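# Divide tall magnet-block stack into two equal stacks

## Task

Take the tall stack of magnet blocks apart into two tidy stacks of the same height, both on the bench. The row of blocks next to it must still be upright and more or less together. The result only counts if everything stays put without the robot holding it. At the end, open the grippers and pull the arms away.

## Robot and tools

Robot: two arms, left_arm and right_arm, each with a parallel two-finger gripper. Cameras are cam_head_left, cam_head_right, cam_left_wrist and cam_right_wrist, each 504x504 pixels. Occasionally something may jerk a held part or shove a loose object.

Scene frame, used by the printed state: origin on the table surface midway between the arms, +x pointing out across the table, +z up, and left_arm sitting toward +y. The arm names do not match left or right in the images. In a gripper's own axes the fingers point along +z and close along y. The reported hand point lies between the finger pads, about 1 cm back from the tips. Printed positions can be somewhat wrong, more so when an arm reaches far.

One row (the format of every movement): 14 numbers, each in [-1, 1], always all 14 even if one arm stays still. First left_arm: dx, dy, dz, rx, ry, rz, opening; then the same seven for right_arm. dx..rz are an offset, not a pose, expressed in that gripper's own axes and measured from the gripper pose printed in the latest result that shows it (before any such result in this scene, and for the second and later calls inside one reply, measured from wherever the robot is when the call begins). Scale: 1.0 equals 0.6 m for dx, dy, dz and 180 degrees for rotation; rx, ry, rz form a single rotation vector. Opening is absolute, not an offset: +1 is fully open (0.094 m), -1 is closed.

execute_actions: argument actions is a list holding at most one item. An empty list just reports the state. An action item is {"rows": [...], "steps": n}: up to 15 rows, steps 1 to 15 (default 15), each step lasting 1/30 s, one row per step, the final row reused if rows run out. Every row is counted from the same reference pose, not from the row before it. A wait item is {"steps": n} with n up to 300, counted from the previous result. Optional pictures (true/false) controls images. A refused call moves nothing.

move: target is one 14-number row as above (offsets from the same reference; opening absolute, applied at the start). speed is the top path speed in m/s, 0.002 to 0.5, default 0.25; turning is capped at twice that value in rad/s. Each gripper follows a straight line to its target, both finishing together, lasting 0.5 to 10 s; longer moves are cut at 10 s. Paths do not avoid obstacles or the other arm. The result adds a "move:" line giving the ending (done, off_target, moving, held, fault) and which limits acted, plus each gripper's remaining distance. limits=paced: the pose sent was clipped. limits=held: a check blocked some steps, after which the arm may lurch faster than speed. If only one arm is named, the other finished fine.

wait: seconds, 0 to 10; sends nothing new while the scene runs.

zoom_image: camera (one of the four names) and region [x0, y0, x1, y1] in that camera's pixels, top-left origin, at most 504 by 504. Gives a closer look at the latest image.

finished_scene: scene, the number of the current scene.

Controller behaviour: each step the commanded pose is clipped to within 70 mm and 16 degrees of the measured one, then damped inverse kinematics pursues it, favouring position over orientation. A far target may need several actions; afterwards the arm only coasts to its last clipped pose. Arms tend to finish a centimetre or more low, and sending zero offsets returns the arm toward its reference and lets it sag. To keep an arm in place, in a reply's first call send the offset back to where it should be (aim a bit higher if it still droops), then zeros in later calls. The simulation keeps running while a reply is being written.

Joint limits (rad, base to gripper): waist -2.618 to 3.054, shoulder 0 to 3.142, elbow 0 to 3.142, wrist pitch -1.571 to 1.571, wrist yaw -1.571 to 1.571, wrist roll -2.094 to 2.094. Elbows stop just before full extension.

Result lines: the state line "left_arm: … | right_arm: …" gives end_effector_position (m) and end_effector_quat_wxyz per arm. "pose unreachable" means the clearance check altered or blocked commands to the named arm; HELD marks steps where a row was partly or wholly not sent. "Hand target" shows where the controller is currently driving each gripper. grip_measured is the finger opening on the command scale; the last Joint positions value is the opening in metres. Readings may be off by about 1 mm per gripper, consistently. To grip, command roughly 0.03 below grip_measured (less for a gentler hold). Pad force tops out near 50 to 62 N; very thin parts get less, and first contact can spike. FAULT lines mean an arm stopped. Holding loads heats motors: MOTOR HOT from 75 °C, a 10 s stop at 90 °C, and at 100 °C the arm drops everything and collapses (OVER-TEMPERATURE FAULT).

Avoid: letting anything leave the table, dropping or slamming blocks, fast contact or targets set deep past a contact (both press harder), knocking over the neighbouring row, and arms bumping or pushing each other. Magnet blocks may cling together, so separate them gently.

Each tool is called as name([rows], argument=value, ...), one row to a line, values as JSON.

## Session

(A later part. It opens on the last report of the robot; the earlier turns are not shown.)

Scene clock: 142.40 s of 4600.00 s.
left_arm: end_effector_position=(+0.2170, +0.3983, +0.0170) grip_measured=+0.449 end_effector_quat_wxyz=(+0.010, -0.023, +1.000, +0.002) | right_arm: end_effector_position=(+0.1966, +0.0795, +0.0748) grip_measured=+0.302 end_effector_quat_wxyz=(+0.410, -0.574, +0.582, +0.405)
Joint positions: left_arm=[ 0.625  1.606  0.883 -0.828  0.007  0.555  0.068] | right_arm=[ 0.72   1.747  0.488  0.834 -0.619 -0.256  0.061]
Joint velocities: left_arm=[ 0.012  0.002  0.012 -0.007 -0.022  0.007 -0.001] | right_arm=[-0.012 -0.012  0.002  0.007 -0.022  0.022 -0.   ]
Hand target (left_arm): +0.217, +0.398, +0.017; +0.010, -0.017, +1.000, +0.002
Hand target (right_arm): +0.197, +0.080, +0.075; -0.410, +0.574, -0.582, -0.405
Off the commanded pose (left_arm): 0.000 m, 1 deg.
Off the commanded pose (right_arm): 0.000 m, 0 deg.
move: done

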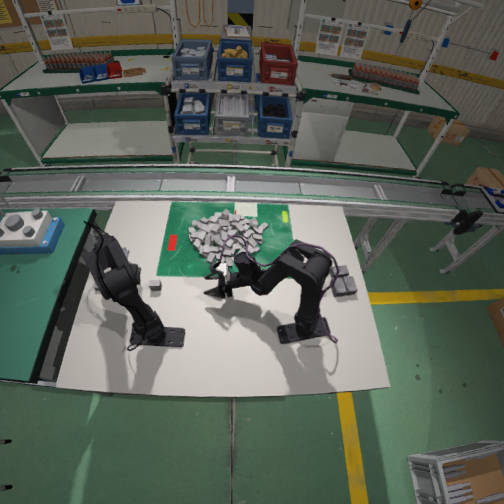

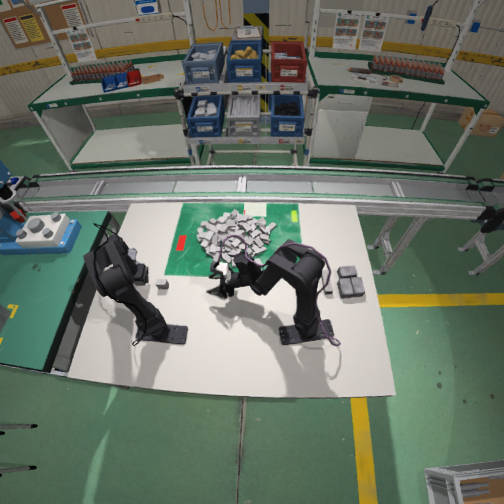

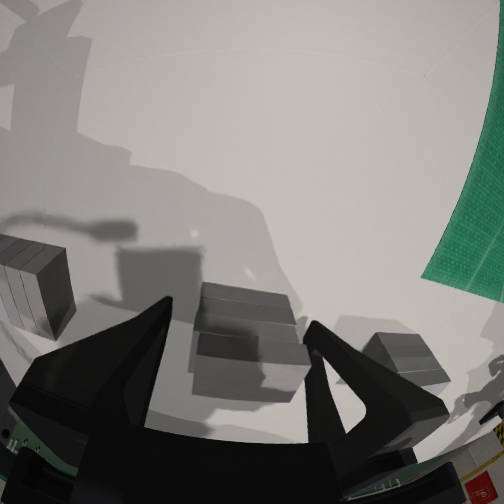

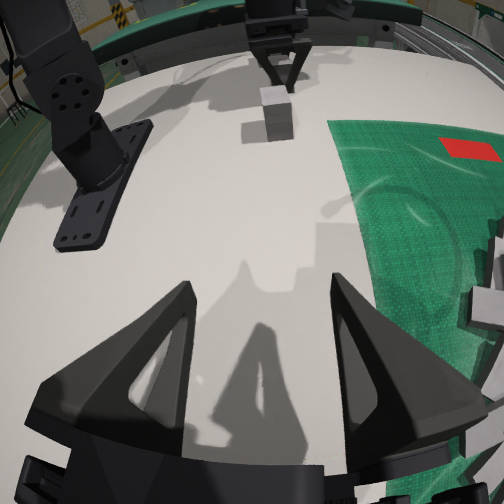

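execute_actions([
  {"rows":[[0,0,0,0,0,0,0.3,0,0,0,0,0,0,0.3],[0,0,0,0,0,0,0.15,0,0,0,0,0,0,0.3],[0,0,0,0,0,0,0.1,0,0,0,0,0,0,0.3],[0,0,0,0,0,0,0.05,0,0,0,0,0,0,0.3],[0,0,0,0,0,0,0,0,0,0,0,0,0,0.3],[0,0,0,0,0,0,-0.04,0,0,0,0,0,0,0.3],[0,0,0,0,0,0,-0.08,0,0,0,0,0,0,0.3],[0,0,0,0,0,0,-0.12,0,0,0,0,0,0,0.3],[0,0,0,0,0,0,-0.15,0,0,0,0,0,0,0.3]],"steps":15},
], pictures=false)

execute_actions([
  {"rows":[[0,0,0,0,0,0,0.5,0,0,0,0,0,0,0.3]],"steps":8},
], pictures=false)

move(target=[0,0,-0.32,0,0,0,0.5,0,0,0,0,0,0,0.3])

zoom_image(camera="cam_left_wrist", region=[100,120,420,300])

Scene clock: 150.53 s of 4600.00 s.
left_arm: end_effector_position=(+0.2170, +0.3984, +0.0170) grip_measured=-0.125 end_effector_quat_wxyz=(+0.010, -0.022, +1.000, +0.003) | right_arm: end_effector_position=(+0.1966, +0.0795, +0.0748) grip_measured=+0.302 end_effector_quat_wxyz=(+0.410, -0.574, +0.582, +0.405)
Joint positions: left_arm=[ 0.625  1.606  0.883 -0.828  0.007  0.558  0.041] | right_arm=[ 0.72   1.747  0.488  0.834 -0.619 -0.256  0.061]
Joint velocities: left_arm=[ 0.002 -0.012 -0.007 -0.007 -0.007 -0.037  0.   ] | right_arm=[-0.007 -0.007 -0.002  0.022 -0.007  0.051 -0.002]
Hand target (left_arm): +0.217, +0.398, +0.017; +0.010, -0.023, +1.000, +0.002
Hand target (right_arm): +0.197, +0.080, +0.075; -0.410, +0.574, -0.582, -0.405
Off the commanded pose (left_arm): 0.000 m, 0 deg.
Off the commanded pose (right_arm): 0.000 m, 0 deg.
Steps of this call (steps 1 to 90: nothing new was sent; then 4.63 s passed at rest; steps 91 to 105: all 15 steps of this action). Readings (end_effector_position):
91: left_arm (+0.2170, +0.3983, +0.0170) | right_arm (+0.1966, +0.0795, +0.0748)
92: left_arm (+0.2170, +0.3983, +0.0170) | right_arm (+0.1966, +0.0795, +0.0748)
94: left_arm (+0.2170, +0.3983, +0.0170) | right_arm (+0.1966, +0.0795, +0.0748)
98: left_arm (+0.2169, +0.3983, +0.0170) | right_arm (+0.1966, +0.0795, +0.0748)
105: the state above

Scene clock: 150.80 s of 4600.00 s.
left_arm: end_effector_position=(+0.2170, +0.3984, +0.0170) grip_measured=+0.499 end_effector_quat_wxyz=(+0.010, -0.022, +1.000, +0.003) | right_arm: end_effector_position=(+0.1966, +0.0795, +0.0748) grip_measured=+0.302 end_effector_quat_wxyz=(+0.410, -0.574, +0.582, +0.405)
Joint positions: left_arm=[ 0.625  1.606  0.883 -0.828  0.007  0.558  0.07 ] | right_arm=[ 0.72   1.747  0.488  0.834 -0.619 -0.256  0.061]
Joint velocities: left_arm=[-0.002 -0.007  0.002 -0.022 -0.051  0.007  0.001] | right_arm=[-0.002 -0.027  0.032  0.022  0.022 -0.081 -0.001]
Hand target (left_arm): +0.217, +0.398, +0.017; +0.010, -0.022, +1.000, +0.003
Hand target (right_arm): +0.197, +0.080, +0.075; -0.410, +0.574, -0.582, -0.405
Off the commanded pose (left_arm): 0.000 m, 0 deg.
Off the commanded pose (right_arm): 0.000 m, 0 deg.
Steps of this call (steps 1 to 8: all 8 steps of this action). Readings (end_effector_position):
1: left_arm (+0.2170, +0.3984, +0.0170) | right_arm (+0.1966, +0.0795, +0.0748)
2: left_arm (+0.2170, +0.3984, +0.0170) | right_arm (+0.1966, +0.0795, +0.0748)
4: left_arm (+0.2170, +0.3984, +0.0170) | right_arm (+0.1966, +0.0795, +0.0748)
8: the state above

Scene clock: 152.50 s of 4600.00 s.
left_arm: end_effector_position=(+0.2156, +0.3994, +0.2011) grip_measured=+0.499 end_effector_quat_wxyz=(+0.023, -0.022, +0.999, +0.011) | right_arm: end_effector_position=(+0.1966, +0.0795, +0.0748) grip_measured=+0.302 end_effector_quat_wxyz=(+0.410, -0.574, +0.582, +0.405)
Joint positions: left_arm=[ 0.631  1.499  1.529 -1.549  0.007  0.563  0.07 ] | right_arm=[ 0.72   1.747  0.488  0.834 -0.619 -0.256  0.061]
Joint velocities: left_arm=[-0.012  0.007  0.007 -0.051 -0.081 -0.066 -0.001] | right_arm=[-0.012 -0.022  0.007 -0.022  0.066  0.037  0.   ]
Hand target (left_arm): +0.214, +0.401, +0.208; +0.031, -0.022, +0.999, +0.017
Hand target (right_arm): +0.197, +0.080, +0.075; -0.410, +0.574, -0.582, -0.405
Off the commanded pose (left_arm): 0.008 m, 2 deg.
Off the commanded pose (right_arm): 0.000 m, 0 deg.
joint sent to its limit (left arm) — the command would take joint 4 (wrist pitch) past its lower limit, so that joint was sent only as far as its limit.
move: done

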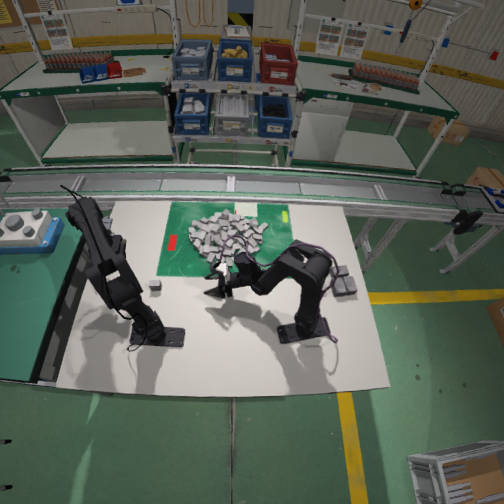

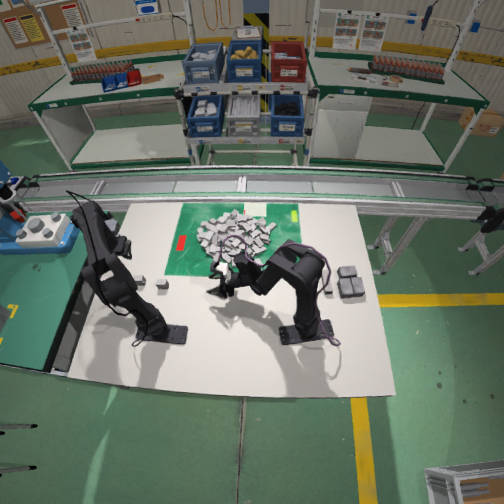

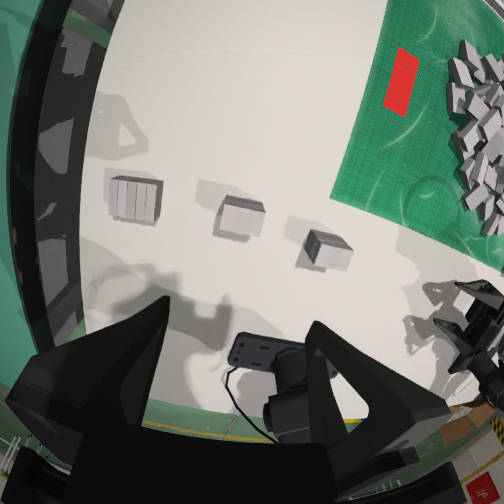

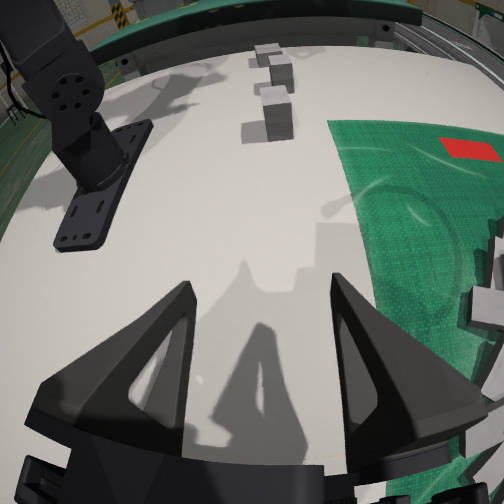

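Region (100, 120, 420, 300) of cam_left_wrist's 504x504 image, scaled by 1.575, with more detail than that image has; it fills the top 284 rows of this view, and the rest is white.

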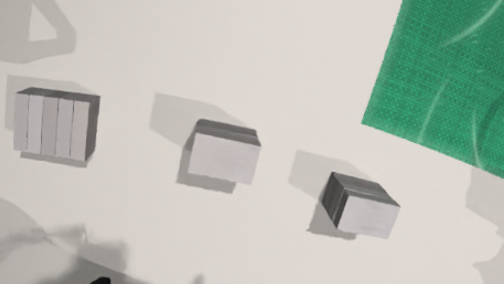

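finished_scene(scene=1)

The scene is finished: the task was done.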